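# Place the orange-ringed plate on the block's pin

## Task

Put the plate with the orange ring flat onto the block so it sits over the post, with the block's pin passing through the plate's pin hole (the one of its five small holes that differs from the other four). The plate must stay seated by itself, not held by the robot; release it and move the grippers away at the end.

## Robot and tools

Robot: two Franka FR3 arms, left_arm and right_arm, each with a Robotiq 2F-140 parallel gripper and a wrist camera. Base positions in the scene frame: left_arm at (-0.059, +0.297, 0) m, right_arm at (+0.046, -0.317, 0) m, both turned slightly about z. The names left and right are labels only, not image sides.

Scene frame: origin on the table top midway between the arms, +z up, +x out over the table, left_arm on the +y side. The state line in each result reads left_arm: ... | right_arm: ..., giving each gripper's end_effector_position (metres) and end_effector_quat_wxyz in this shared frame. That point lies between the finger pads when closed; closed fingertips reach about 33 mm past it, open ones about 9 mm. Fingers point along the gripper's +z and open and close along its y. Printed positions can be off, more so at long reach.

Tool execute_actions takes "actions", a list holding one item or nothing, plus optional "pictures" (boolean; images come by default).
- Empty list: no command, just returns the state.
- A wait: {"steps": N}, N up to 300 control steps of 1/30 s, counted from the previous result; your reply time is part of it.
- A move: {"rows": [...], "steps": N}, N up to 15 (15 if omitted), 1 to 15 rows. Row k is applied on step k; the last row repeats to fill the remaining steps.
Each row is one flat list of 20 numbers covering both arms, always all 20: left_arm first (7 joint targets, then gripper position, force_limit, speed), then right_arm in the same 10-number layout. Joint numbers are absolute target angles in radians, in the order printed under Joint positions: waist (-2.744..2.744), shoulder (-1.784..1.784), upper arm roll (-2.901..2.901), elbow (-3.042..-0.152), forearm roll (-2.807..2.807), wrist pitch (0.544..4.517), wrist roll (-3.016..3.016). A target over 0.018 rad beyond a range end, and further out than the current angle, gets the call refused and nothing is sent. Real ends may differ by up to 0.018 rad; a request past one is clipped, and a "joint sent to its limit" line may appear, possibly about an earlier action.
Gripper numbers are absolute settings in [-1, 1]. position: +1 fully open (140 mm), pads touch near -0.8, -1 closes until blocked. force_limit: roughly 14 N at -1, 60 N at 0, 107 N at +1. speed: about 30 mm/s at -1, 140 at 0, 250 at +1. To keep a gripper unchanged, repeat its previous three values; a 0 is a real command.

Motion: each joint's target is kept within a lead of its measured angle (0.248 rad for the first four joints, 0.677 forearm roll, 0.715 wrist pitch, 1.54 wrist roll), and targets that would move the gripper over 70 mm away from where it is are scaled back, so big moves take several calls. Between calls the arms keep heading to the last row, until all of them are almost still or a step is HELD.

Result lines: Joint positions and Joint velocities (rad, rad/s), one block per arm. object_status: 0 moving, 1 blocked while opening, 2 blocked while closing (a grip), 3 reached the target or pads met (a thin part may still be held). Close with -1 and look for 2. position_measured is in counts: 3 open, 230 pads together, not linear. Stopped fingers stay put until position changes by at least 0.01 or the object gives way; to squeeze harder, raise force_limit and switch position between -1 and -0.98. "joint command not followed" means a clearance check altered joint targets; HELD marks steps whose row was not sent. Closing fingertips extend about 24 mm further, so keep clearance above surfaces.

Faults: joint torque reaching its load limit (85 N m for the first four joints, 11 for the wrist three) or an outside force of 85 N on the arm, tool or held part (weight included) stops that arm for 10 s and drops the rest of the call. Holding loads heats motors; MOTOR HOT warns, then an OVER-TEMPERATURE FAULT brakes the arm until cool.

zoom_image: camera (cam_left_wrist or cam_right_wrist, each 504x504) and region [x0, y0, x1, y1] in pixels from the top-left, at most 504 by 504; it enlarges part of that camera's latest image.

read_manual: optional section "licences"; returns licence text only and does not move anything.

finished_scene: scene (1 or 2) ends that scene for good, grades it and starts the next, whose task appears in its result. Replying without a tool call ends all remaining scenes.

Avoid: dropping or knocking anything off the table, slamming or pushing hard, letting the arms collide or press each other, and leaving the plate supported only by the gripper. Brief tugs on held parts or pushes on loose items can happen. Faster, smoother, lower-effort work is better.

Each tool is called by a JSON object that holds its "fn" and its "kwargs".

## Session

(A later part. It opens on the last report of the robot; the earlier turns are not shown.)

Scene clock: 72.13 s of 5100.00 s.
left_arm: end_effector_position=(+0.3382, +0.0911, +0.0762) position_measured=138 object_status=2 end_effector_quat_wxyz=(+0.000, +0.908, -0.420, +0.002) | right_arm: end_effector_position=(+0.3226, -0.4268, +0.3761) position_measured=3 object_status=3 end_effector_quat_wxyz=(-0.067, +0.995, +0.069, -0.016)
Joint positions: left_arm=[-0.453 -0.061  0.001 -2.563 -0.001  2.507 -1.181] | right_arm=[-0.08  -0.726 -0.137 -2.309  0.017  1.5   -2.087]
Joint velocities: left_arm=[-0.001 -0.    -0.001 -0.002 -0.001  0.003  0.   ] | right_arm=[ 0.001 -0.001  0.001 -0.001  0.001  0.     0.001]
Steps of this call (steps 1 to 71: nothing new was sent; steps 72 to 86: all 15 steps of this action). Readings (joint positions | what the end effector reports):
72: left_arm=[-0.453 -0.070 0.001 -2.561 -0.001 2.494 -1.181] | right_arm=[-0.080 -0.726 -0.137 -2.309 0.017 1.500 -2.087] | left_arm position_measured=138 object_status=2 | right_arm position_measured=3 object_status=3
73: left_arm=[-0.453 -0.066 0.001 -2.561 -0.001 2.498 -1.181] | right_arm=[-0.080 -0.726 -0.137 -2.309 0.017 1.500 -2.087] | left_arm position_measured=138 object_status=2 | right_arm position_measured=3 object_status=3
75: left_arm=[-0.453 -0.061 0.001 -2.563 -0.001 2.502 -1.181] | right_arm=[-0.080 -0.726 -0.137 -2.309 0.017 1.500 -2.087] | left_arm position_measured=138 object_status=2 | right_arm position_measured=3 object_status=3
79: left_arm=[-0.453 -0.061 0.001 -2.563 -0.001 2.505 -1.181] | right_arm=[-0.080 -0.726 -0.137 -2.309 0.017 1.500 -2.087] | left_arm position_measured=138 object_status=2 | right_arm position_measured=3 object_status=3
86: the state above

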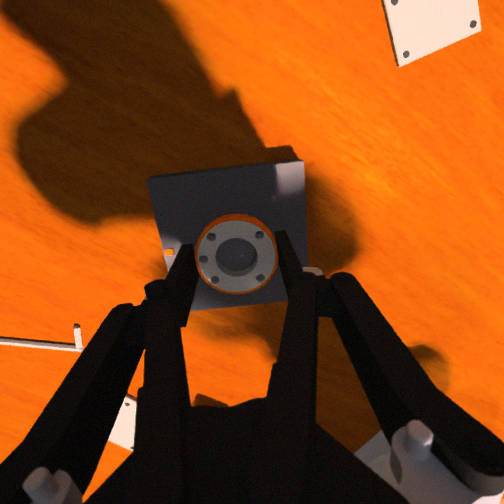

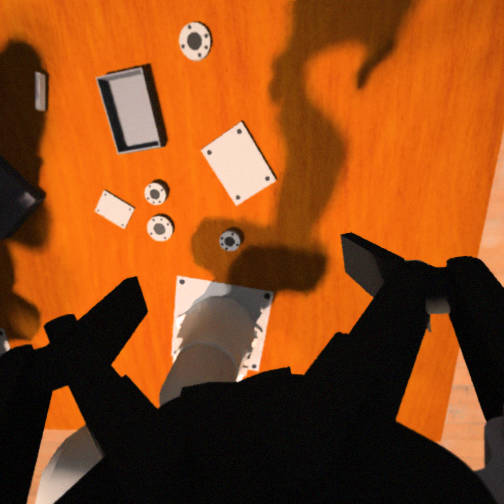

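{"fn": "execute_actions", "kwargs": {"actions": [{"rows":[[-0.446,-0.066,0,-2.57,0,2.506,-1.175,-1,-0.5,-0.5,-0.08,-0.726,-0.137,-2.309,0.017,1.5,-2.087,1,0,0]]}], "pictures": false}}

{"fn": "execute_actions", "kwargs": {"actions": [{"rows":[[-0.446,-0.056,0,-2.574,0,2.519,-1.175,-1,-0.5,-0.5,-0.08,-0.726,-0.137,-2.309,0.017,1.5,-2.087,1,0,0]]}]}}

{"fn": "zoom_image", "kwargs": {"camera": "cam_left_wrist", "region": [200,220,270,290]}}

Scene clock: 79.60 s of 5100.00 s.
left_arm: end_effector_position=(+0.3377, +0.0932, +0.0762) position_measured=138 object_status=2 end_effector_quat_wxyz=(+0.000, +0.908, -0.418, +0.002) | right_arm: end_effector_position=(+0.3226, -0.4268, +0.3761) position_measured=3 object_status=3 end_effector_quat_wxyz=(-0.067, +0.995, +0.069, -0.016)
Joint positions: left_arm=[-0.449 -0.064  0.    -2.567 -0.001  2.507 -1.181] | right_arm=[-0.08  -0.726 -0.137 -2.309  0.017  1.5   -2.087]
Joint velocities: left_arm=[-0.001  0.001  0.001 -0.001 -0.     0.     0.   ] | right_arm=[-0.     0.001 -0.002 -0.     0.    -0.     0.001]
Steps of this call (steps 1 to 15: the robot went on to your last target; steps 16 to 90: nothing new was sent; then 3.97 s passed at rest; steps 91 to 105: all 15 steps of this action). Readings (joint positions | what the end effector reports):
91: left_arm=[-0.452 -0.062 0.000 -2.564 -0.001 2.507 -1.181] | right_arm=[-0.080 -0.726 -0.137 -2.309 0.017 1.500 -2.087] | left_arm position_measured=138 object_status=2 | right_arm position_measured=3 object_status=3
92: left_arm=[-0.451 -0.062 0.000 -2.565 -0.001 2.507 -1.181] | right_arm=[-0.080 -0.726 -0.137 -2.309 0.017 1.500 -2.087] | left_arm position_measured=138 object_status=2 | right_arm position_measured=3 object_status=3
94: left_arm=[-0.450 -0.064 0.000 -2.567 -0.001 2.507 -1.181] | right_arm=[-0.080 -0.726 -0.137 -2.309 0.017 1.500 -2.087] | left_arm position_measured=138 object_status=2 | right_arm position_measured=3 object_status=3
98: left_arm=[-0.449 -0.064 0.000 -2.567 -0.001 2.507 -1.181] | right_arm=[-0.080 -0.726 -0.137 -2.309 0.017 1.500 -2.087] | left_arm position_measured=138 object_status=2 | right_arm position_measured=3 object_status=3
105: the state above

Scene clock: 80.10 s of 5100.00 s.
left_arm: end_effector_position=(+0.3378, +0.0931, +0.0761) position_measured=138 object_status=2 end_effector_quat_wxyz=(+0.000, +0.908, -0.418, +0.002) | right_arm: end_effector_position=(+0.3226, -0.4268, +0.3761) position_measured=3 object_status=3 end_effector_quat_wxyz=(-0.067, +0.995, +0.069, -0.016)
Joint positions: left_arm=[-0.449 -0.064  0.    -2.568 -0.001  2.509 -1.181] | right_arm=[-0.08  -0.726 -0.137 -2.309  0.017  1.5   -2.087]
Joint velocities: left_arm=[-0.     0.001  0.001  0.001  0.001  0.    -0.001] | right_arm=[ 0.    -0.002  0.    -0.    -0.001  0.     0.   ]
Steps of this call (steps 1 to 15: all 15 steps of this action). Readings (joint positions | what the end effector reports):
1: left_arm=[-0.449 -0.064 0.000 -2.568 -0.001 2.508 -1.181] | right_arm=[-0.080 -0.726 -0.137 -2.309 0.017 1.500 -2.087] | left_arm position_measured=138 object_status=2 | right_arm position_measured=3 object_status=3
2: left_arm=[-0.449 -0.064 0.000 -2.568 -0.001 2.509 -1.181] | right_arm=[-0.080 -0.726 -0.137 -2.309 0.017 1.500 -2.087] | left_arm position_measured=138 object_status=2 | right_arm position_measured=3 object_status=3
4: left_arm=[-0.449 -0.064 0.000 -2.568 -0.001 2.509 -1.181] | right_arm=[-0.080 -0.726 -0.137 -2.309 0.017 1.500 -2.087] | left_arm position_measured=138 object_status=2 | right_arm position_measured=3 object_status=3
8: left_arm=[-0.449 -0.064 0.000 -2.568 -0.001 2.509 -1.181] | right_arm=[-0.080 -0.726 -0.137 -2.309 0.017 1.500 -2.087] | left_arm position_measured=138 object_status=2 | right_arm position_measured=3 object_status=3
15: the state above

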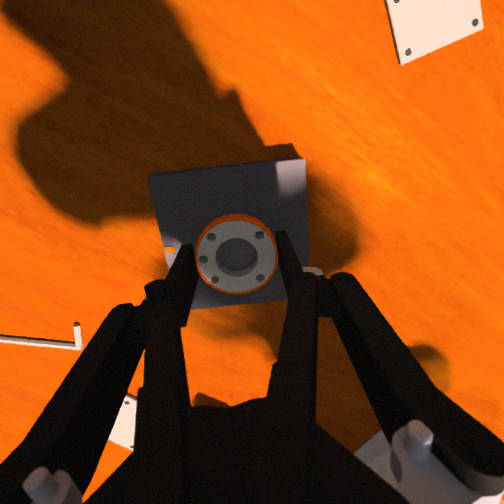

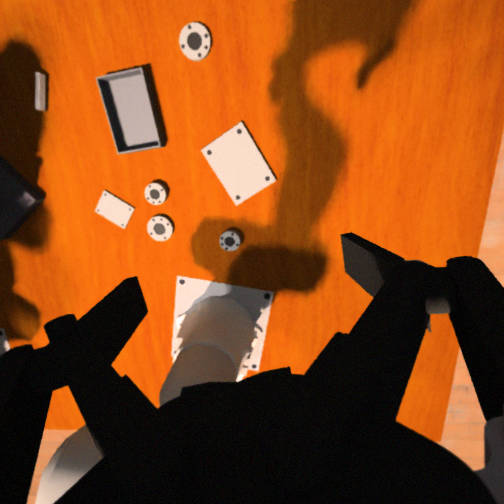

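Region (200, 220, 270, 290) of cam_left_wrist's 504x504 image, scaled by 7.200, with more detail than that image has.

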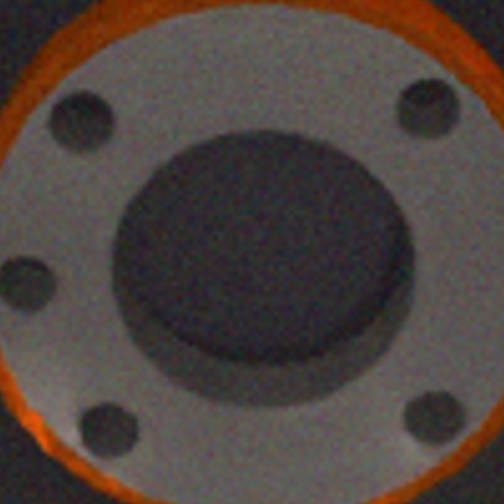

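{"fn": "execute_actions", "kwargs": {"actions": [{"rows":[[-0.445,-0.066,0,-2.561,0,2.505,-1.175,-1,-0.5,-0.5,-0.08,-0.726,-0.137,-2.309,0.017,1.5,-2.087,1,0,0]]}], "pictures": false}}

{"fn": "execute_actions", "kwargs": {"actions": [{"rows":[[-0.445,-0.053,0,-2.567,0,2.519,-1.175,-1,-0.5,-0.5,-0.08,-0.726,-0.137,-2.309,0.017,1.5,-2.087,1,0,0]]}]}}

{"fn": "zoom_image", "kwargs": {"camera": "cam_left_wrist", "region": [200,220,270,290]}}

Scene clock: 84.37 s of 5100.00 s.
left_arm: end_effector_position=(+0.3405, +0.0925, +0.0781) position_measured=138 object_status=2 end_effector_quat_wxyz=(+0.001, +0.909, -0.417, +0.005) | right_arm: end_effector_position=(+0.3226, -0.4268, +0.3761) position_measured=3 object_status=3 end_effector_quat_wxyz=(-0.067, +0.995, +0.069, -0.016)
Joint positions: left_arm=[-0.447 -0.064  0.    -2.563 -0.001  2.508 -1.181] | right_arm=[-0.08  -0.726 -0.137 -2.309  0.017  1.5   -2.087]
Joint velocities: left_arm=[-0.001  0.002 -0.001 -0.     0.     0.001 -0.001] | right_arm=[ 0.     0.001  0.001 -0.001 -0.     0.     0.001]
Steps of this call (steps 1 to 15: the robot went on to your last target; steps 16 to 90: nothing new was sent; then 0.77 s passed at rest; steps 91 to 105: all 15 steps of this action). Readings (joint positions | what the end effector reports):
91: left_arm=[-0.449 -0.064 0.000 -2.567 -0.001 2.508 -1.181] | right_arm=[-0.080 -0.726 -0.137 -2.309 0.017 1.500 -2.087] | left_arm position_measured=138 object_status=2 | right_arm position_measured=3 object_status=3
92: left_arm=[-0.448 -0.064 0.000 -2.566 -0.001 2.508 -1.181] | right_arm=[-0.080 -0.726 -0.137 -2.309 0.017 1.500 -2.087] | left_arm position_measured=138 object_status=2 | right_arm position_measured=3 object_status=3
94: left_arm=[-0.448 -0.064 0.000 -2.564 -0.001 2.508 -1.181] | right_arm=[-0.080 -0.726 -0.137 -2.309 0.017 1.500 -2.087] | left_arm position_measured=138 object_status=2 | right_arm position_measured=3 object_status=3
98: left_arm=[-0.448 -0.064 0.000 -2.563 -0.001 2.508 -1.181] | right_arm=[-0.080 -0.726 -0.137 -2.309 0.017 1.500 -2.087] | left_arm position_measured=138 object_status=2 | right_arm position_measured=3 object_status=3
105: the state above

Scene clock: 84.87 s of 5100.00 s.
left_arm: end_effector_position=(+0.3397, +0.0927, +0.0742) position_measured=138 object_status=2 end_effector_quat_wxyz=(+0.001, +0.909, -0.417, +0.003) | right_arm: end_effector_position=(+0.3226, -0.4268, +0.3761) position_measured=3 object_status=3 end_effector_quat_wxyz=(-0.067, +0.995, +0.069, -0.016)
Joint positions: left_arm=[-0.447 -0.056  0.    -2.565 -0.001  2.516 -1.181] | right_arm=[-0.08  -0.726 -0.137 -2.309  0.017  1.5   -2.087]
Joint velocities: left_arm=[-0.001  0.001 -0.    -0.001  0.001 -0.001  0.002] | right_arm=[ 0.001  0.     0.001 -0.001  0.    -0.001  0.001]
Steps of this call (steps 1 to 15: all 15 steps of this action). Readings (joint positions | what the end effector reports):
1: left_arm=[-0.447 -0.063 0.000 -2.563 -0.001 2.509 -1.181] | right_arm=[-0.080 -0.726 -0.137 -2.309 0.017 1.500 -2.087] | left_arm position_measured=138 object_status=2 | right_arm position_measured=3 object_status=3
2: left_arm=[-0.447 -0.061 0.000 -2.563 -0.001 2.511 -1.181] | right_arm=[-0.080 -0.726 -0.137 -2.309 0.017 1.500 -2.087] | left_arm position_measured=138 object_status=2 | right_arm position_measured=3 object_status=3
4: left_arm=[-0.447 -0.058 0.000 -2.564 -0.001 2.512 -1.181] | right_arm=[-0.080 -0.726 -0.137 -2.309 0.017 1.500 -2.087] | left_arm position_measured=138 object_status=2 | right_arm position_measured=3 object_status=3
8: left_arm=[-0.447 -0.056 0.000 -2.565 -0.001 2.515 -1.181] | right_arm=[-0.080 -0.726 -0.137 -2.309 0.017 1.500 -2.087] | left_arm position_measured=138 object_status=2 | right_arm position_measured=3 object_status=3
15: the state above

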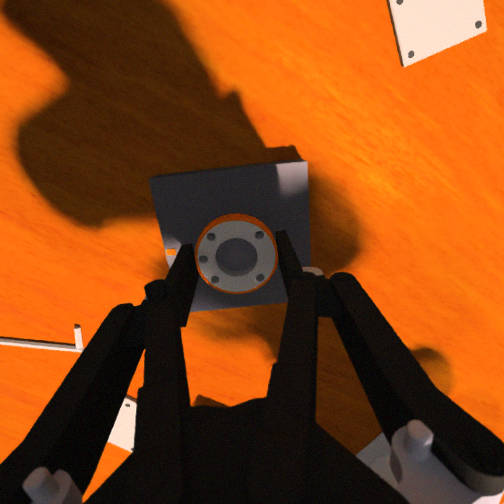

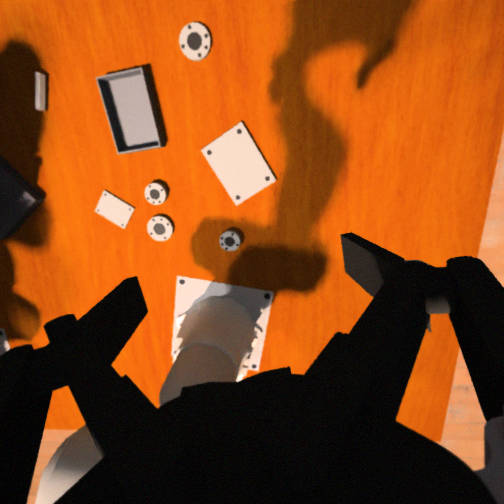

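Region (200, 220, 270, 290) of cam_left_wrist's 504x504 image, scaled by 7.200, with more detail than that image has.

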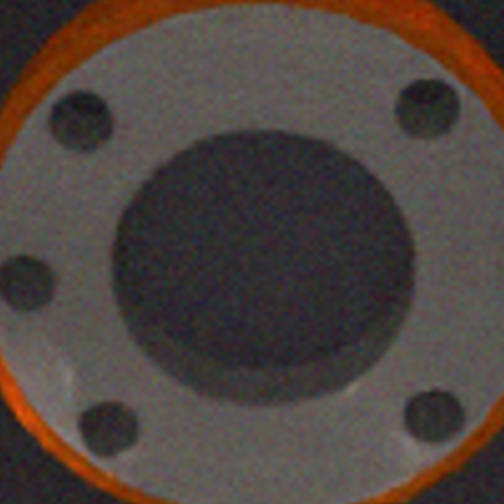

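Entering. Continuing down.

{"fn": "execute_actions", "kwargs": {"actions": [{"rows":[[-0.445,-0.03,0,-2.573,0,2.548,-1.175,-1,-0.5,-0.5,-0.08,-0.726,-0.137,-2.309,0.017,1.5,-2.087,1,0,0]]}], "pictures": false}}

{"fn": "execute_actions", "kwargs": {"actions": [{"rows":[[-0.445,-0.012,0,-2.577,0,2.57,-1.175,-1,-0.5,-0.5,-0.08,-0.726,-0.137,-2.309,0.017,1.5,-2.087,1,0,0]]}]}}

{"fn": "zoom_image", "kwargs": {"camera": "cam_left_wrist", "region": [150,190,290,310]}}

Scene clock: 88.80 s of 5100.00 s.
left_arm: end_effector_position=(+0.3396, +0.0927, +0.0643) position_measured=138 object_status=2 end_effector_quat_wxyz=(+0.001, +0.909, -0.418, +0.004) | right_arm: end_effector_position=(+0.3226, -0.4268, +0.3761) position_measured=3 object_status=3 end_effector_quat_wxyz=(-0.067, +0.995, +0.069, -0.016)
Joint positions: left_arm=[-0.447 -0.033 -0.    -2.571 -0.001  2.545 -1.181] | right_arm=[-0.08  -0.726 -0.137 -2.309  0.017  1.5   -2.087]
Joint velocities: left_arm=[ 0.001  0.002  0.    -0.001  0.     0.004 -0.   ] | right_arm=[ 0.    -0.    -0.002 -0.     0.001  0.    -0.001]
Steps of this call (steps 1 to 15: the robot went on to your last target; steps 16 to 90: nothing new was sent; then 0.43 s passed at rest; steps 91 to 105: all 15 steps of this action). Readings (joint positions | what the end effector reports):
91: left_arm=[-0.447 -0.053 -0.000 -2.566 -0.001 2.520 -1.181] | right_arm=[-0.080 -0.726 -0.137 -2.309 0.017 1.500 -2.087] | left_arm position_measured=138 object_status=2 | right_arm position_measured=3 object_status=3
92: left_arm=[-0.447 -0.047 -0.000 -2.567 -0.001 2.526 -1.181] | right_arm=[-0.080 -0.726 -0.137 -2.309 0.017 1.500 -2.087] | left_arm position_measured=138 object_status=2 | right_arm position_measured=3 object_status=3
94: left_arm=[-0.447 -0.039 -0.000 -2.568 -0.001 2.535 -1.181] | right_arm=[-0.080 -0.726 -0.137 -2.309 0.017 1.500 -2.087] | left_arm position_measured=138 object_status=2 | right_arm position_measured=3 object_status=3
98: left_arm=[-0.447 -0.034 -0.000 -2.570 -0.001 2.542 -1.181] | right_arm=[-0.080 -0.726 -0.137 -2.309 0.017 1.500 -2.087] | left_arm position_measured=138 object_status=2 | right_arm position_measured=3 object_status=3
105: the state above

Scene clock: 89.30 s of 5100.00 s.
left_arm: end_effector_position=(+0.3399, +0.0926, +0.0623) position_measured=138 object_status=2 end_effector_quat_wxyz=(+0.001, +0.909, -0.418, +0.004) | right_arm: end_effector_position=(+0.3226, -0.4268, +0.3761) position_measured=3 object_status=3 end_effector_quat_wxyz=(-0.067, +0.995, +0.069, -0.016)
Joint positions: left_arm=[-0.447 -0.027 -0.    -2.571 -0.001  2.552 -1.181] | right_arm=[-0.08  -0.726 -0.137 -2.309  0.017  1.5   -2.087]
Joint velocities: left_arm=[-0.001 -0.001  0.001 -0.     0.001 -0.     0.001] | right_arm=[ 0.002 -0.     0.     0.    -0.    -0.001  0.   ]
Steps of this call (steps 1 to 15: all 15 steps of this action). Readings (joint positions | what the end effector reports):
1: left_arm=[-0.447 -0.030 -0.000 -2.571 -0.001 2.548 -1.181] | right_arm=[-0.080 -0.726 -0.137 -2.309 0.017 1.500 -2.087] | left_arm position_measured=138 object_status=2 | right_arm position_measured=3 object_status=3
2: left_arm=[-0.447 -0.027 -0.000 -2.571 -0.001 2.551 -1.181] | right_arm=[-0.080 -0.726 -0.137 -2.309 0.017 1.500 -2.087] | left_arm position_measured=138 object_status=2 | right_arm position_measured=3 object_status=3
4: left_arm=[-0.447 -0.027 -0.000 -2.571 -0.001 2.552 -1.181] | right_arm=[-0.080 -0.726 -0.137 -2.309 0.017 1.500 -2.087] | left_arm position_measured=138 object_status=2 | right_arm position_measured=3 object_status=3
8: left_arm=[-0.447 -0.027 -0.000 -2.571 -0.001 2.552 -1.181] | right_arm=[-0.080 -0.726 -0.137 -2.309 0.017 1.500 -2.087] | left_arm position_measured=138 object_status=2 | right_arm position_measured=3 object_status=3
15: the state above

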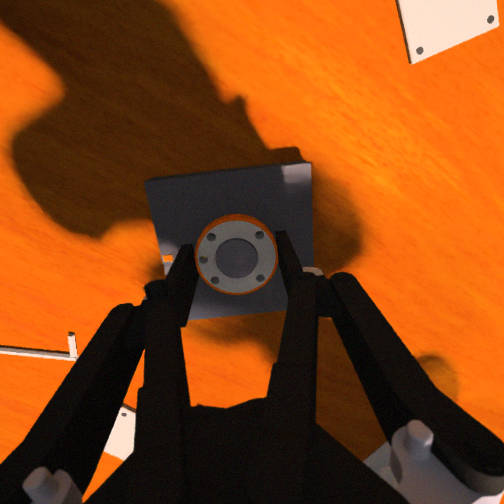

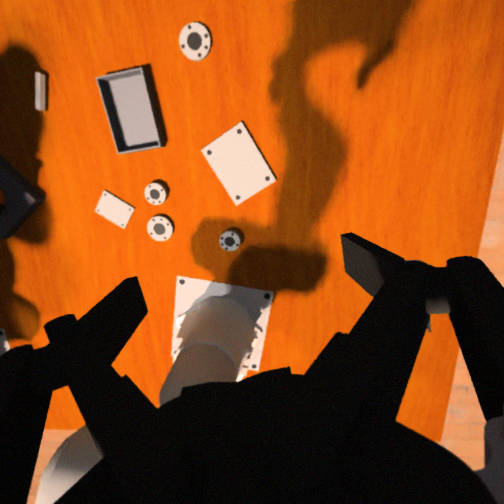

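Region (150, 190, 290, 310) of cam_left_wrist's 504x504 image, scaled by 3.600, with more detail than that image has; it fills the top 432 rows of this view, and the rest is white.

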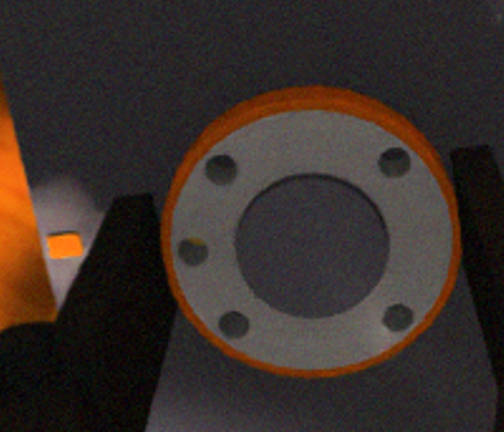

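{"fn": "execute_actions", "kwargs": {"actions": [{"rows":[[-0.445,-0.03,0,-2.571,0,2.548,-1.13,-1,-0.5,-0.5,-0.08,-0.726,-0.137,-2.309,0.017,1.5,-2.087,1,0,0]]}], "pictures": false}}

{"fn": "execute_actions", "kwargs": {"actions": [{"rows":[[-0.445,-0.01,0,-2.577,0,2.572,-1.13,-1,-0.5,-0.5,-0.08,-0.726,-0.137,-2.309,0.017,1.5,-2.087,1,0,0]]}]}}

{"fn": "zoom_image", "kwargs": {"camera": "cam_left_wrist", "region": [150,190,290,310]}}

Scene clock: 95.00 s of 5100.00 s.
left_arm: end_effector_position=(+0.3397, +0.0927, +0.0626) position_measured=138 object_status=2 end_effector_quat_wxyz=(+0.000, +0.901, -0.434, +0.004) | right_arm: end_effector_position=(+0.3226, -0.4268, +0.3761) position_measured=3 object_status=3 end_effector_quat_wxyz=(-0.067, +0.995, +0.069, -0.016)
Joint positions: left_arm=[-0.447 -0.028 -0.    -2.571 -0.001  2.55  -1.145] | right_arm=[-0.08  -0.726 -0.137 -2.309  0.017  1.5   -2.087]
Joint velocities: left_arm=[ 0.001  0.    -0.001 -0.001  0.001 -0.     0.027] | right_arm=[ 0.001 -0.    -0.    -0.001  0.     0.     0.001]
Steps of this call (steps 1 to 15: the robot went on to your last target; steps 16 to 90: nothing new was sent; then 2.20 s passed at rest; steps 91 to 105: all 15 steps of this action). Readings (joint positions | what the end effector reports):
91: left_arm=[-0.447 -0.028 -0.000 -2.571 -0.001 2.550 -1.177] | right_arm=[-0.080 -0.726 -0.137 -2.309 0.017 1.500 -2.087] | left_arm position_measured=138 object_status=2 | right_arm position_measured=3 object_status=3
92: left_arm=[-0.447 -0.028 -0.000 -2.571 -0.001 2.550 -1.173] | right_arm=[-0.080 -0.726 -0.137 -2.309 0.017 1.500 -2.087] | left_arm position_measured=138 object_status=2 | right_arm position_measured=3 object_status=3
94: left_arm=[-0.447 -0.028 -0.000 -2.571 -0.001 2.550 -1.166] | right_arm=[-0.080 -0.726 -0.137 -2.309 0.017 1.500 -2.087] | left_arm position_measured=138 object_status=2 | right_arm position_measured=3 object_status=3
98: left_arm=[-0.447 -0.028 -0.000 -2.571 -0.001 2.550 -1.155] | right_arm=[-0.080 -0.726 -0.137 -2.309 0.017 1.500 -2.087] | left_arm position_measured=138 object_status=2 | right_arm position_measured=3 object_status=3
105: the state above

Scene clock: 95.50 s of 5100.00 s.
left_arm: end_effector_position=(+0.3399, +0.0925, +0.0622) position_measured=138 object_status=2 end_effector_quat_wxyz=(+0.000, +0.900, -0.436, +0.004) | right_arm: end_effector_position=(+0.3226, -0.4268, +0.3761) position_measured=3 object_status=3 end_effector_quat_wxyz=(-0.067, +0.995, +0.069, -0.016)
Joint positions: left_arm=[-0.447 -0.027 -0.    -2.571 -0.001  2.552 -1.141] | right_arm=[-0.08  -0.726 -0.137 -2.309  0.017  1.5   -2.087]
Joint velocities: left_arm=[ 0.    -0.001  0.     0.001  0.001 -0.    -0.001] | right_arm=[-0.     0.    -0.     0.001 -0.001  0.001  0.001]
Steps of this call (steps 1 to 15: all 15 steps of this action). Readings (joint positions | what the end effector reports):
1: left_arm=[-0.447 -0.027 -0.000 -2.571 -0.001 2.552 -1.144] | right_arm=[-0.080 -0.726 -0.137 -2.309 0.017 1.500 -2.087] | left_arm position_measured=138 object_status=2 | right_arm position_measured=3 object_status=3
2: left_arm=[-0.447 -0.027 -0.000 -2.571 -0.001 2.552 -1.144] | right_arm=[-0.080 -0.726 -0.137 -2.309 0.017 1.500 -2.087] | left_arm position_measured=138 object_status=2 | right_arm position_measured=3 object_status=3
4: left_arm=[-0.447 -0.027 -0.000 -2.571 -0.001 2.552 -1.142] | right_arm=[-0.080 -0.726 -0.137 -2.309 0.017 1.500 -2.087] | left_arm position_measured=138 object_status=2 | right_arm position_measured=3 object_status=3
8: left_arm=[-0.447 -0.027 -0.000 -2.571 -0.001 2.552 -1.142] | right_arm=[-0.080 -0.726 -0.137 -2.309 0.017 1.500 -2.087] | left_arm position_measured=138 object_status=2 | right_arm position_measured=3 object_status=3
15: the state above

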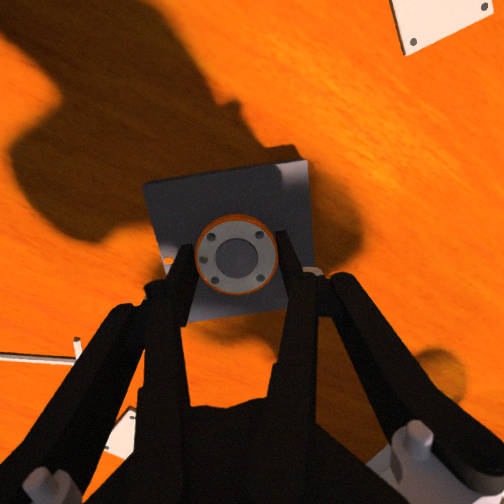

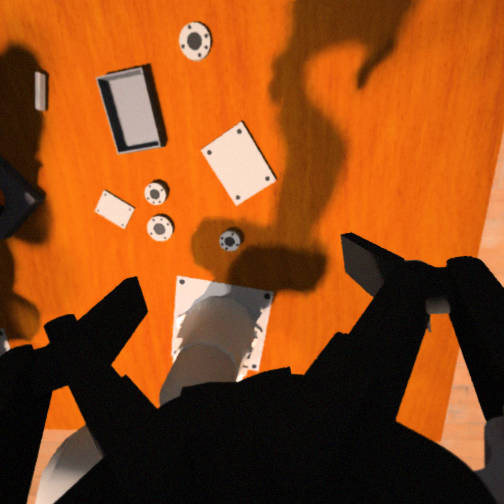

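Region (150, 190, 290, 310) of cam_left_wrist's 504x504 image, scaled by 3.600, with more detail than that image has; it fills the top 432 rows of this view, and the rest is white.

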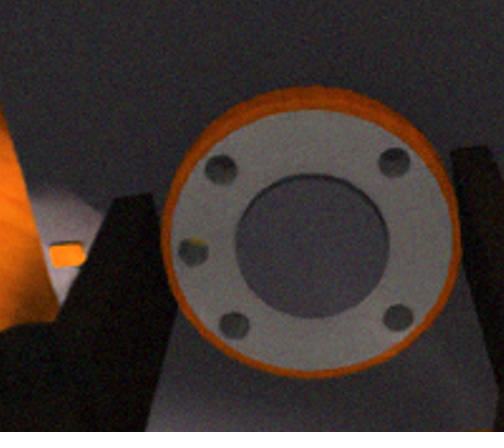

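Rotating a little further with light pressure.

{"fn": "execute_actions", "kwargs": {"actions": [{"rows":[[-0.445,-0.024,0,-2.573,0,2.553,-1.07,-1,-0.5,-0.5,-0.08,-0.726,-0.137,-2.309,0.017,1.5,-2.087,1,0,0]]}], "pictures": false}}

{"fn": "execute_actions", "kwargs": {"actions": [{"rows":[[-0.445,-0.01,0,-2.577,0,2.572,-1.07,-1,-0.5,-0.5,-0.08,-0.726,-0.137,-2.309,0.017,1.5,-2.087,1,0,0]]}]}}

{"fn": "zoom_image", "kwargs": {"camera": "cam_left_wrist", "region": [150,190,290,310]}}

Scene clock: 99.87 s of 5100.00 s.
left_arm: end_effector_position=(+0.3396, +0.0925, +0.0624) position_measured=138 object_status=2 end_effector_quat_wxyz=(+0.000, +0.889, -0.458, +0.004) | right_arm: end_effector_position=(+0.3226, -0.4268, +0.3761) position_measured=3 object_status=3 end_effector_quat_wxyz=(-0.067, +0.995, +0.069, -0.016)
Joint positions: left_arm=[-0.447 -0.028 -0.001 -2.571 -0.001  2.551 -1.092] | right_arm=[-0.08  -0.726 -0.137 -2.309  0.017  1.5   -2.087]
Joint velocities: left_arm=[-0.002  0.001 -0.    -0.002  0.    -0.     0.04 ] | right_arm=[ 0.001 -0.    -0.001 -0.001 -0.001 -0.     0.001]
Steps of this call (steps 1 to 15: the robot went on to your last target; steps 16 to 90: nothing new was sent; then 0.87 s passed at rest; steps 91 to 105: all 15 steps of this action). Readings (joint positions | what the end effector reports):
91: left_arm=[-0.447 -0.028 -0.000 -2.571 -0.001 2.551 -1.136] | right_arm=[-0.080 -0.726 -0.137 -2.309 0.017 1.500 -2.087] | left_arm position_measured=138 object_status=2 | right_arm position_measured=3 object_status=3
92: left_arm=[-0.447 -0.028 -0.000 -2.571 -0.001 2.551 -1.130] | right_arm=[-0.080 -0.726 -0.137 -2.309 0.017 1.500 -2.087] | left_arm position_measured=138 object_status=2 | right_arm position_measured=3 object_status=3
94: left_arm=[-0.447 -0.028 -0.000 -2.571 -0.001 2.551 -1.120] | right_arm=[-0.080 -0.726 -0.137 -2.309 0.017 1.500 -2.087] | left_arm position_measured=138 object_status=2 | right_arm position_measured=3 object_status=3
98: left_arm=[-0.447 -0.028 -0.001 -2.571 -0.001 2.551 -1.106] | right_arm=[-0.080 -0.726 -0.137 -2.309 0.017 1.500 -2.087] | left_arm position_measured=138 object_status=2 | right_arm position_measured=3 object_status=3
105: the state above

Scene clock: 100.37 s of 5100.00 s.
left_arm: end_effector_position=(+0.3397, +0.0925, +0.0622) position_measured=138 object_status=2 end_effector_quat_wxyz=(+0.000, +0.888, -0.460, +0.004) | right_arm: end_effector_position=(+0.3226, -0.4268, +0.3761) position_measured=3 object_status=3 end_effector_quat_wxyz=(-0.067, +0.995, +0.069, -0.016)
Joint positions: left_arm=[-0.447 -0.027 -0.001 -2.571 -0.001  2.552 -1.087] | right_arm=[-0.08  -0.726 -0.137 -2.309  0.017  1.5   -2.087]
Joint velocities: left_arm=[-0.001  0.    -0.    -0.001 -0.001  0.001  0.002] | right_arm=[ 0.    -0.    -0.002  0.001 -0.     0.001 -0.001]
Steps of this call (steps 1 to 15: all 15 steps of this action). Readings (joint positions | what the end effector reports):
1: left_arm=[-0.447 -0.027 -0.001 -2.571 -0.001 2.552 -1.090] | right_arm=[-0.080 -0.726 -0.137 -2.309 0.017 1.500 -2.087] | left_arm position_measured=138 object_status=2 | right_arm position_measured=3 object_status=3
2: left_arm=[-0.447 -0.027 -0.001 -2.571 -0.001 2.552 -1.089] | right_arm=[-0.080 -0.726 -0.137 -2.309 0.017 1.500 -2.087] | left_arm position_measured=138 object_status=2 | right_arm position_measured=3 object_status=3
4: left_arm=[-0.447 -0.027 -0.001 -2.571 -0.001 2.552 -1.088] | right_arm=[-0.080 -0.726 -0.137 -2.309 0.017 1.500 -2.087] | left_arm position_measured=138 object_status=2 | right_arm position_measured=3 object_status=3
8: left_arm=[-0.447 -0.027 -0.001 -2.571 -0.001 2.552 -1.087] | right_arm=[-0.080 -0.726 -0.137 -2.309 0.017 1.500 -2.087] | left_arm position_measured=138 object_status=2 | right_arm position_measured=3 object_status=3
15: the state above

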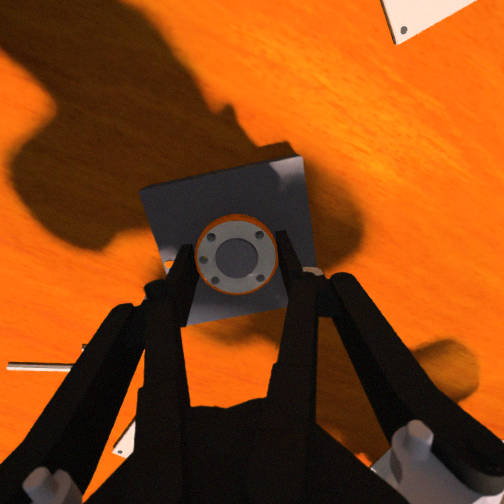

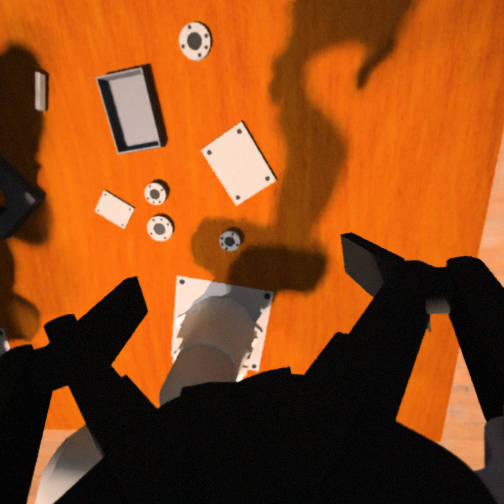

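Region (150, 190, 290, 310) of cam_left_wrist's 504x504 image, scaled by 3.600, with more detail than that image has; it fills the top 432 rows of this view, and the rest is white.

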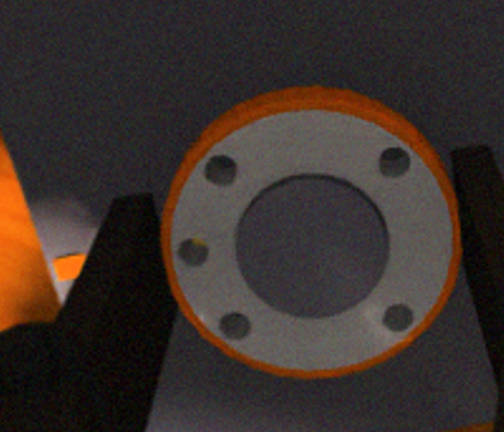

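{"fn": "execute_actions", "kwargs": {"actions": [{"rows":[[-0.445,-0.02,0,-2.574,0,2.558,-1.27,-1,-0.5,-0.5,-0.08,-0.726,-0.137,-2.309,0.017,1.5,-2.087,1,0,0]]}], "pictures": false}}

{"fn": "execute_actions", "kwargs": {"actions": [{"steps":25}]}}

{"fn": "zoom_image", "kwargs": {"camera": "cam_left_wrist", "region": [150,190,290,310]}}

Scene clock: 104.03 s of 5100.00 s.
left_arm: end_effector_position=(+0.3398, +0.0926, +0.0623) position_measured=138 object_status=2 end_effector_quat_wxyz=(+0.000, +0.917, -0.398, +0.004) | right_arm: end_effector_position=(+0.3226, -0.4268, +0.3761) position_measured=3 object_status=3 end_effector_quat_wxyz=(-0.067, +0.995, +0.069, -0.016)
Joint positions: left_arm=[-0.447 -0.028 -0.001 -2.571 -0.     2.552 -1.224] | right_arm=[-0.08  -0.726 -0.137 -2.309  0.017  1.5   -2.087]
Joint velocities: left_arm=[-0.     0.    -0.001  0.001  0.002 -0.    -0.117] | right_arm=[ 0.001  0.001 -0.001  0.001  0.    -0.001  0.001]
Steps of this call (steps 1 to 15: the robot went on to your last target; steps 16 to 90: nothing new was sent; then 0.17 s passed at rest; steps 91 to 105: all 15 steps of this action). Readings (joint positions | what the end effector reports):
91: left_arm=[-0.447 -0.028 -0.001 -2.571 -0.001 2.551 -1.102] | right_arm=[-0.080 -0.726 -0.137 -2.309 0.017 1.500 -2.087] | left_arm position_measured=138 object_status=2 | right_arm position_measured=3 object_status=3
92: left_arm=[-0.447 -0.028 -0.001 -2.571 -0.001 2.551 -1.118] | right_arm=[-0.080 -0.726 -0.137 -2.309 0.017 1.500 -2.087] | left_arm position_measured=138 object_status=2 | right_arm position_measured=3 object_status=3
94: left_arm=[-0.447 -0.028 -0.001 -2.571 -0.001 2.551 -1.145] | right_arm=[-0.080 -0.726 -0.137 -2.309 0.017 1.500 -2.087] | left_arm position_measured=138 object_status=2 | right_arm position_measured=3 object_status=3
98: left_arm=[-0.447 -0.028 -0.001 -2.571 -0.000 2.552 -1.185] | right_arm=[-0.080 -0.726 -0.137 -2.309 0.017 1.500 -2.087] | left_arm position_measured=138 object_status=2 | right_arm position_measured=3 object_status=3
105: the state above

Scene clock: 104.87 s of 5100.00 s.
left_arm: end_effector_position=(+0.3398, +0.0928, +0.0604) position_measured=138 object_status=2 end_effector_quat_wxyz=(+0.000, +0.924, -0.381, +0.003) | right_arm: end_effector_position=(+0.3226, -0.4268, +0.3761) position_measured=3 object_status=3 end_effector_quat_wxyz=(-0.067, +0.995, +0.069, -0.016)
Joint positions: left_arm=[-0.447 -0.023 -0.001 -2.572 -0.     2.556 -1.261] | right_arm=[-0.08  -0.726 -0.137 -2.309  0.017  1.5   -2.087]
Joint velocities: left_arm=[ 0.001 -0.001 -0.001  0.    -0.001  0.001 -0.008] | right_arm=[-0.    -0.    -0.001 -0.     0.    -0.001  0.   ]
Steps of this call (steps 1 to 25: the robot went on to your last target). Readings (joint positions | what the end effector reports):
1: left_arm=[-0.447 -0.028 -0.001 -2.571 -0.000 2.552 -1.228] | right_arm=[-0.080 -0.726 -0.137 -2.309 0.017 1.500 -2.087] | left_arm position_measured=138 object_status=2 | right_arm position_measured=3 object_status=3
2: left_arm=[-0.447 -0.028 -0.001 -2.571 -0.000 2.552 -1.231] | right_arm=[-0.080 -0.726 -0.137 -2.309 0.017 1.500 -2.087] | left_arm position_measured=138 object_status=2 | right_arm position_measured=3 object_status=3
4: left_arm=[-0.447 -0.027 -0.001 -2.571 -0.000 2.552 -1.237] | right_arm=[-0.080 -0.726 -0.137 -2.309 0.017 1.500 -2.087] | left_arm position_measured=138 object_status=2 | right_arm position_measured=3 object_status=3
8: left_arm=[-0.447 -0.024 -0.001 -2.572 -0.000 2.554 -1.247] | right_arm=[-0.080 -0.726 -0.137 -2.309 0.017 1.500 -2.087] | left_arm position_measured=138 object_status=2 | right_arm position_measured=3 object_status=3
25: the state above

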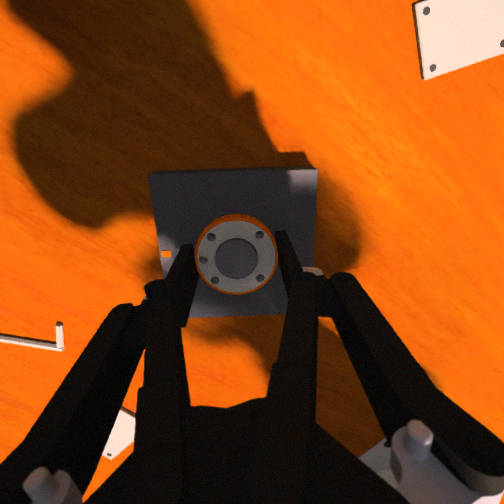

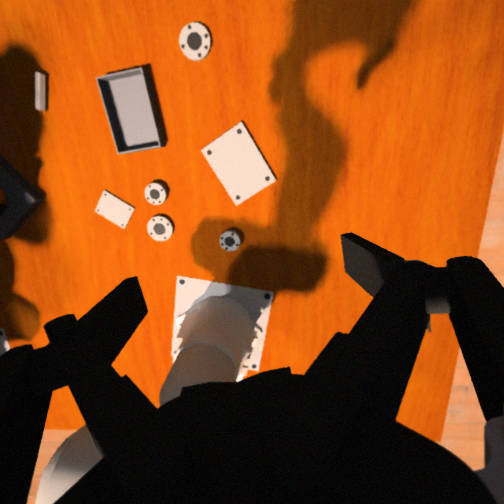

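Region (150, 190, 290, 310) of cam_left_wrist's 504x504 image, scaled by 3.600, with more detail than that image has; it fills the top 432 rows of this view, and the rest is white.

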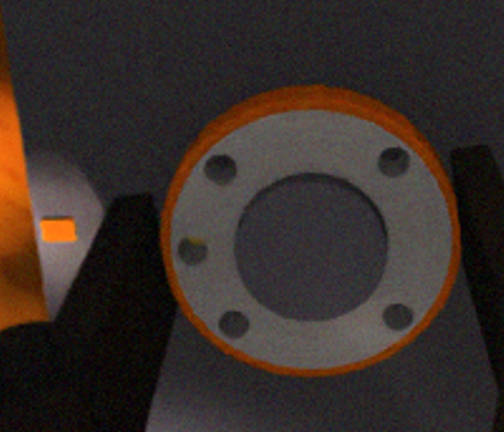

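The pin has engaged. Sliding down.

{"fn": "execute_actions", "kwargs": {"actions": [{"rows":[[-0.445,0.003,0,-2.578,0,2.586,-1.26,-1,-0.5,-0.5,-0.08,-0.726,-0.137,-2.309,0.017,1.5,-2.087,1,0,0]]}], "pictures": false}}

{"fn": "execute_actions", "kwargs": {"actions": [{"rows":[[-0.445,0.003,0,-2.578,0,2.586,-1.26,0.3,-0.5,-0.5,-0.08,-0.726,-0.137,-2.309,0.017,1.5,-2.087,1,0,0]]}], "pictures": false}}

{"fn": "execute_actions", "kwargs": {"actions": [{"rows":[[-0.445,-0.144,0,-2.487,0,2.346,-1.26,0.3,-0.5,-0.5,-0.08,-0.726,-0.137,-2.309,0.017,1.5,-2.087,1,0,0]]}]}}

{"fn": "zoom_image", "kwargs": {"camera": "cam_left_wrist", "region": [150,150,330,310]}}

Scene clock: 109.67 s of 5100.00 s.
left_arm: end_effector_position=(+0.3401, +0.0928, +0.0564) position_measured=138 object_status=2 end_effector_quat_wxyz=(+0.000, +0.925, -0.380, +0.003) | right_arm: end_effector_position=(+0.3226, -0.4268, +0.3761) position_measured=3 object_status=3 end_effector_quat_wxyz=(-0.067, +0.995, +0.069, -0.016)
Joint positions: left_arm=[-0.446 -0.012 -0.001 -2.572 -0.     2.567 -1.263] | right_arm=[-0.08  -0.726 -0.137 -2.309  0.017  1.5   -2.087]
Joint velocities: left_arm=[-0.001  0.001 -0.    -0.001 -0.001 -0.001  0.001] | right_arm=[-0.001  0.    -0.001  0.001 -0.     0.001 -0.   ]
Steps of this call (steps 1 to 15: the robot went on to your last target; steps 16 to 90: nothing new was sent; then 1.30 s passed at rest; steps 91 to 105: all 15 steps of this action). Readings (joint positions | what the end effector reports):
91: left_arm=[-0.447 -0.020 -0.001 -2.572 -0.000 2.560 -1.263] | right_arm=[-0.080 -0.726 -0.137 -2.309 0.017 1.500 -2.087] | left_arm position_measured=138 object_status=2 | right_arm position_measured=3 object_status=3
92: left_arm=[-0.447 -0.014 -0.001 -2.573 -0.000 2.565 -1.263] | right_arm=[-0.080 -0.726 -0.137 -2.309 0.017 1.500 -2.087] | left_arm position_measured=138 object_status=2 | right_arm position_measured=3 object_status=3
94: left_arm=[-0.446 -0.012 -0.001 -2.572 -0.000 2.567 -1.263] | right_arm=[-0.080 -0.726 -0.137 -2.309 0.017 1.500 -2.087] | left_arm position_measured=138 object_status=2 | right_arm position_measured=3 object_status=3
98: left_arm=[-0.446 -0.012 -0.001 -2.572 -0.000 2.567 -1.263] | right_arm=[-0.080 -0.726 -0.137 -2.309 0.017 1.500 -2.087] | left_arm position_measured=138 object_status=2 | right_arm position_measured=3 object_status=3
105: the state above

Scene clock: 110.17 s of 5100.00 s.
left_arm: end_effector_position=(+0.3385, +0.0936, +0.0503) position_measured=91 object_status=0 end_effector_quat_wxyz=(+0.000, +0.925, -0.380, +0.002) | right_arm: end_effector_position=(+0.3226, -0.4268, +0.3761) position_measured=3 object_status=3 end_effector_quat_wxyz=(-0.067, +0.995, +0.069, -0.016)
Joint positions: left_arm=[-0.446  0.001 -0.001 -2.577 -0.     2.582 -1.263] | right_arm=[-0.08  -0.726 -0.137 -2.309  0.017  1.5   -2.087]
Joint velocities: left_arm=[ 0.     0.001  0.     0.    -0.     0.007  0.   ] | right_arm=[-0.001 -0.001  0.002 -0.001  0.002 -0.     0.   ]
Steps of this call (steps 1 to 15: all 15 steps of this action). Readings (joint positions | what the end effector reports):
1: left_arm=[-0.446 -0.012 -0.001 -2.572 -0.000 2.567 -1.263] | right_arm=[-0.080 -0.726 -0.137 -2.309 0.017 1.500 -2.087] | left_arm position_measured=138 object_status=0 | right_arm position_measured=3 object_status=3
2: left_arm=[-0.446 -0.010 -0.001 -2.573 -0.000 2.570 -1.263] | right_arm=[-0.080 -0.726 -0.137 -2.309 0.017 1.500 -2.087] | left_arm position_measured=138 object_status=0 | right_arm position_measured=3 object_status=3
4: left_arm=[-0.446 -0.004 -0.001 -2.575 -0.000 2.574 -1.263] | right_arm=[-0.080 -0.726 -0.137 -2.309 0.017 1.500 -2.087] | left_arm position_measured=125 object_status=0 | right_arm position_measured=3 object_status=3
8: left_arm=[-0.446 0.001 -0.001 -2.577 -0.000 2.578 -1.263] | right_arm=[-0.080 -0.726 -0.137 -2.309 0.017 1.500 -2.087] | left_arm position_measured=106 object_status=0 | right_arm position_measured=3 object_status=3
15: the state above

Scene clock: 110.67 s of 5100.00 s.
left_arm: end_effector_position=(+0.3540, +0.0857, +0.1335) position_measured=91 object_status=3 end_effector_quat_wxyz=(+0.001, +0.925, -0.380, +0.011) | right_arm: end_effector_position=(+0.3226, -0.4268, +0.3761) position_measured=3 object_status=3 end_effector_quat_wxyz=(-0.067, +0.995, +0.069, -0.016)
Joint positions: left_arm=[-0.446 -0.146 -0.001 -2.486 -0.     2.363 -1.263] | right_arm=[-0.08  -0.726 -0.137 -2.309  0.017  1.5   -2.087]
Joint velocities: left_arm=[-0.     0.001 -0.    -0.002 -0.001 -0.082 -0.   ] | right_arm=[-0.001 -0.     0.002  0.     0.001  0.    -0.   ]
Steps of this call (steps 1 to 15: all 15 steps of this action). Readings (joint positions | what the end effector reports):
1: left_arm=[-0.446 -0.013 -0.001 -2.569 -0.000 2.546 -1.263] | right_arm=[-0.080 -0.726 -0.137 -2.309 0.017 1.500 -2.087] | left_arm position_measured=91 object_status=0 | right_arm position_measured=3 object_status=3
2: left_arm=[-0.446 -0.044 -0.001 -2.553 -0.000 2.510 -1.263] | right_arm=[-0.080 -0.726 -0.137 -2.309 0.017 1.500 -2.087] | left_arm position_measured=91 object_status=0 | right_arm position_measured=3 object_status=3
4: left_arm=[-0.446 -0.103 -0.001 -2.513 -0.000 2.459 -1.263] | right_arm=[-0.080 -0.726 -0.137 -2.309 0.017 1.500 -2.087] | left_arm position_measured=91 object_status=3 | right_arm position_measured=3 object_status=3
8: left_arm=[-0.446 -0.146 -0.001 -2.483 -0.000 2.404 -1.263] | right_arm=[-0.080 -0.726 -0.137 -2.309 0.017 1.500 -2.087] | left_arm position_measured=91 object_status=3 | right_arm position_measured=3 object_status=3
15: the state above

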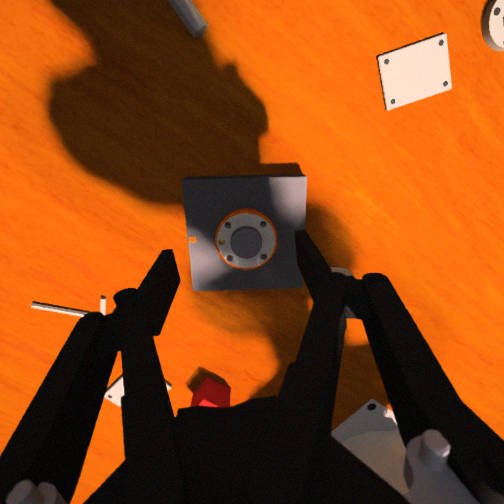

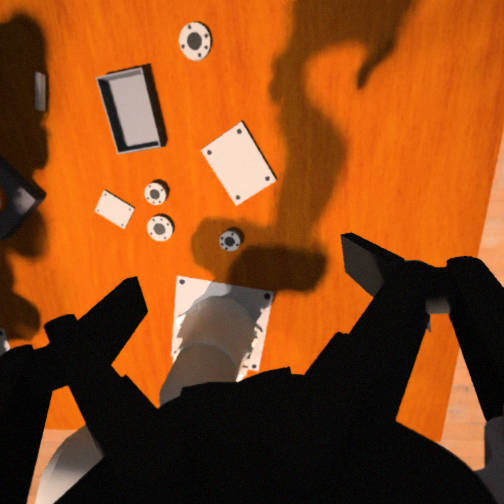

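Region (150, 150, 330, 310) of cam_left_wrist's 504x504 image, scaled by 2.800, with more detail than that image has.

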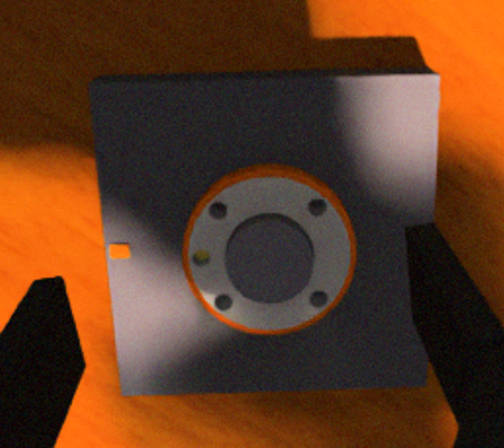

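{"fn": "finished_scene", "kwargs": {"scene": 1}}

The scene is finished: the task was done.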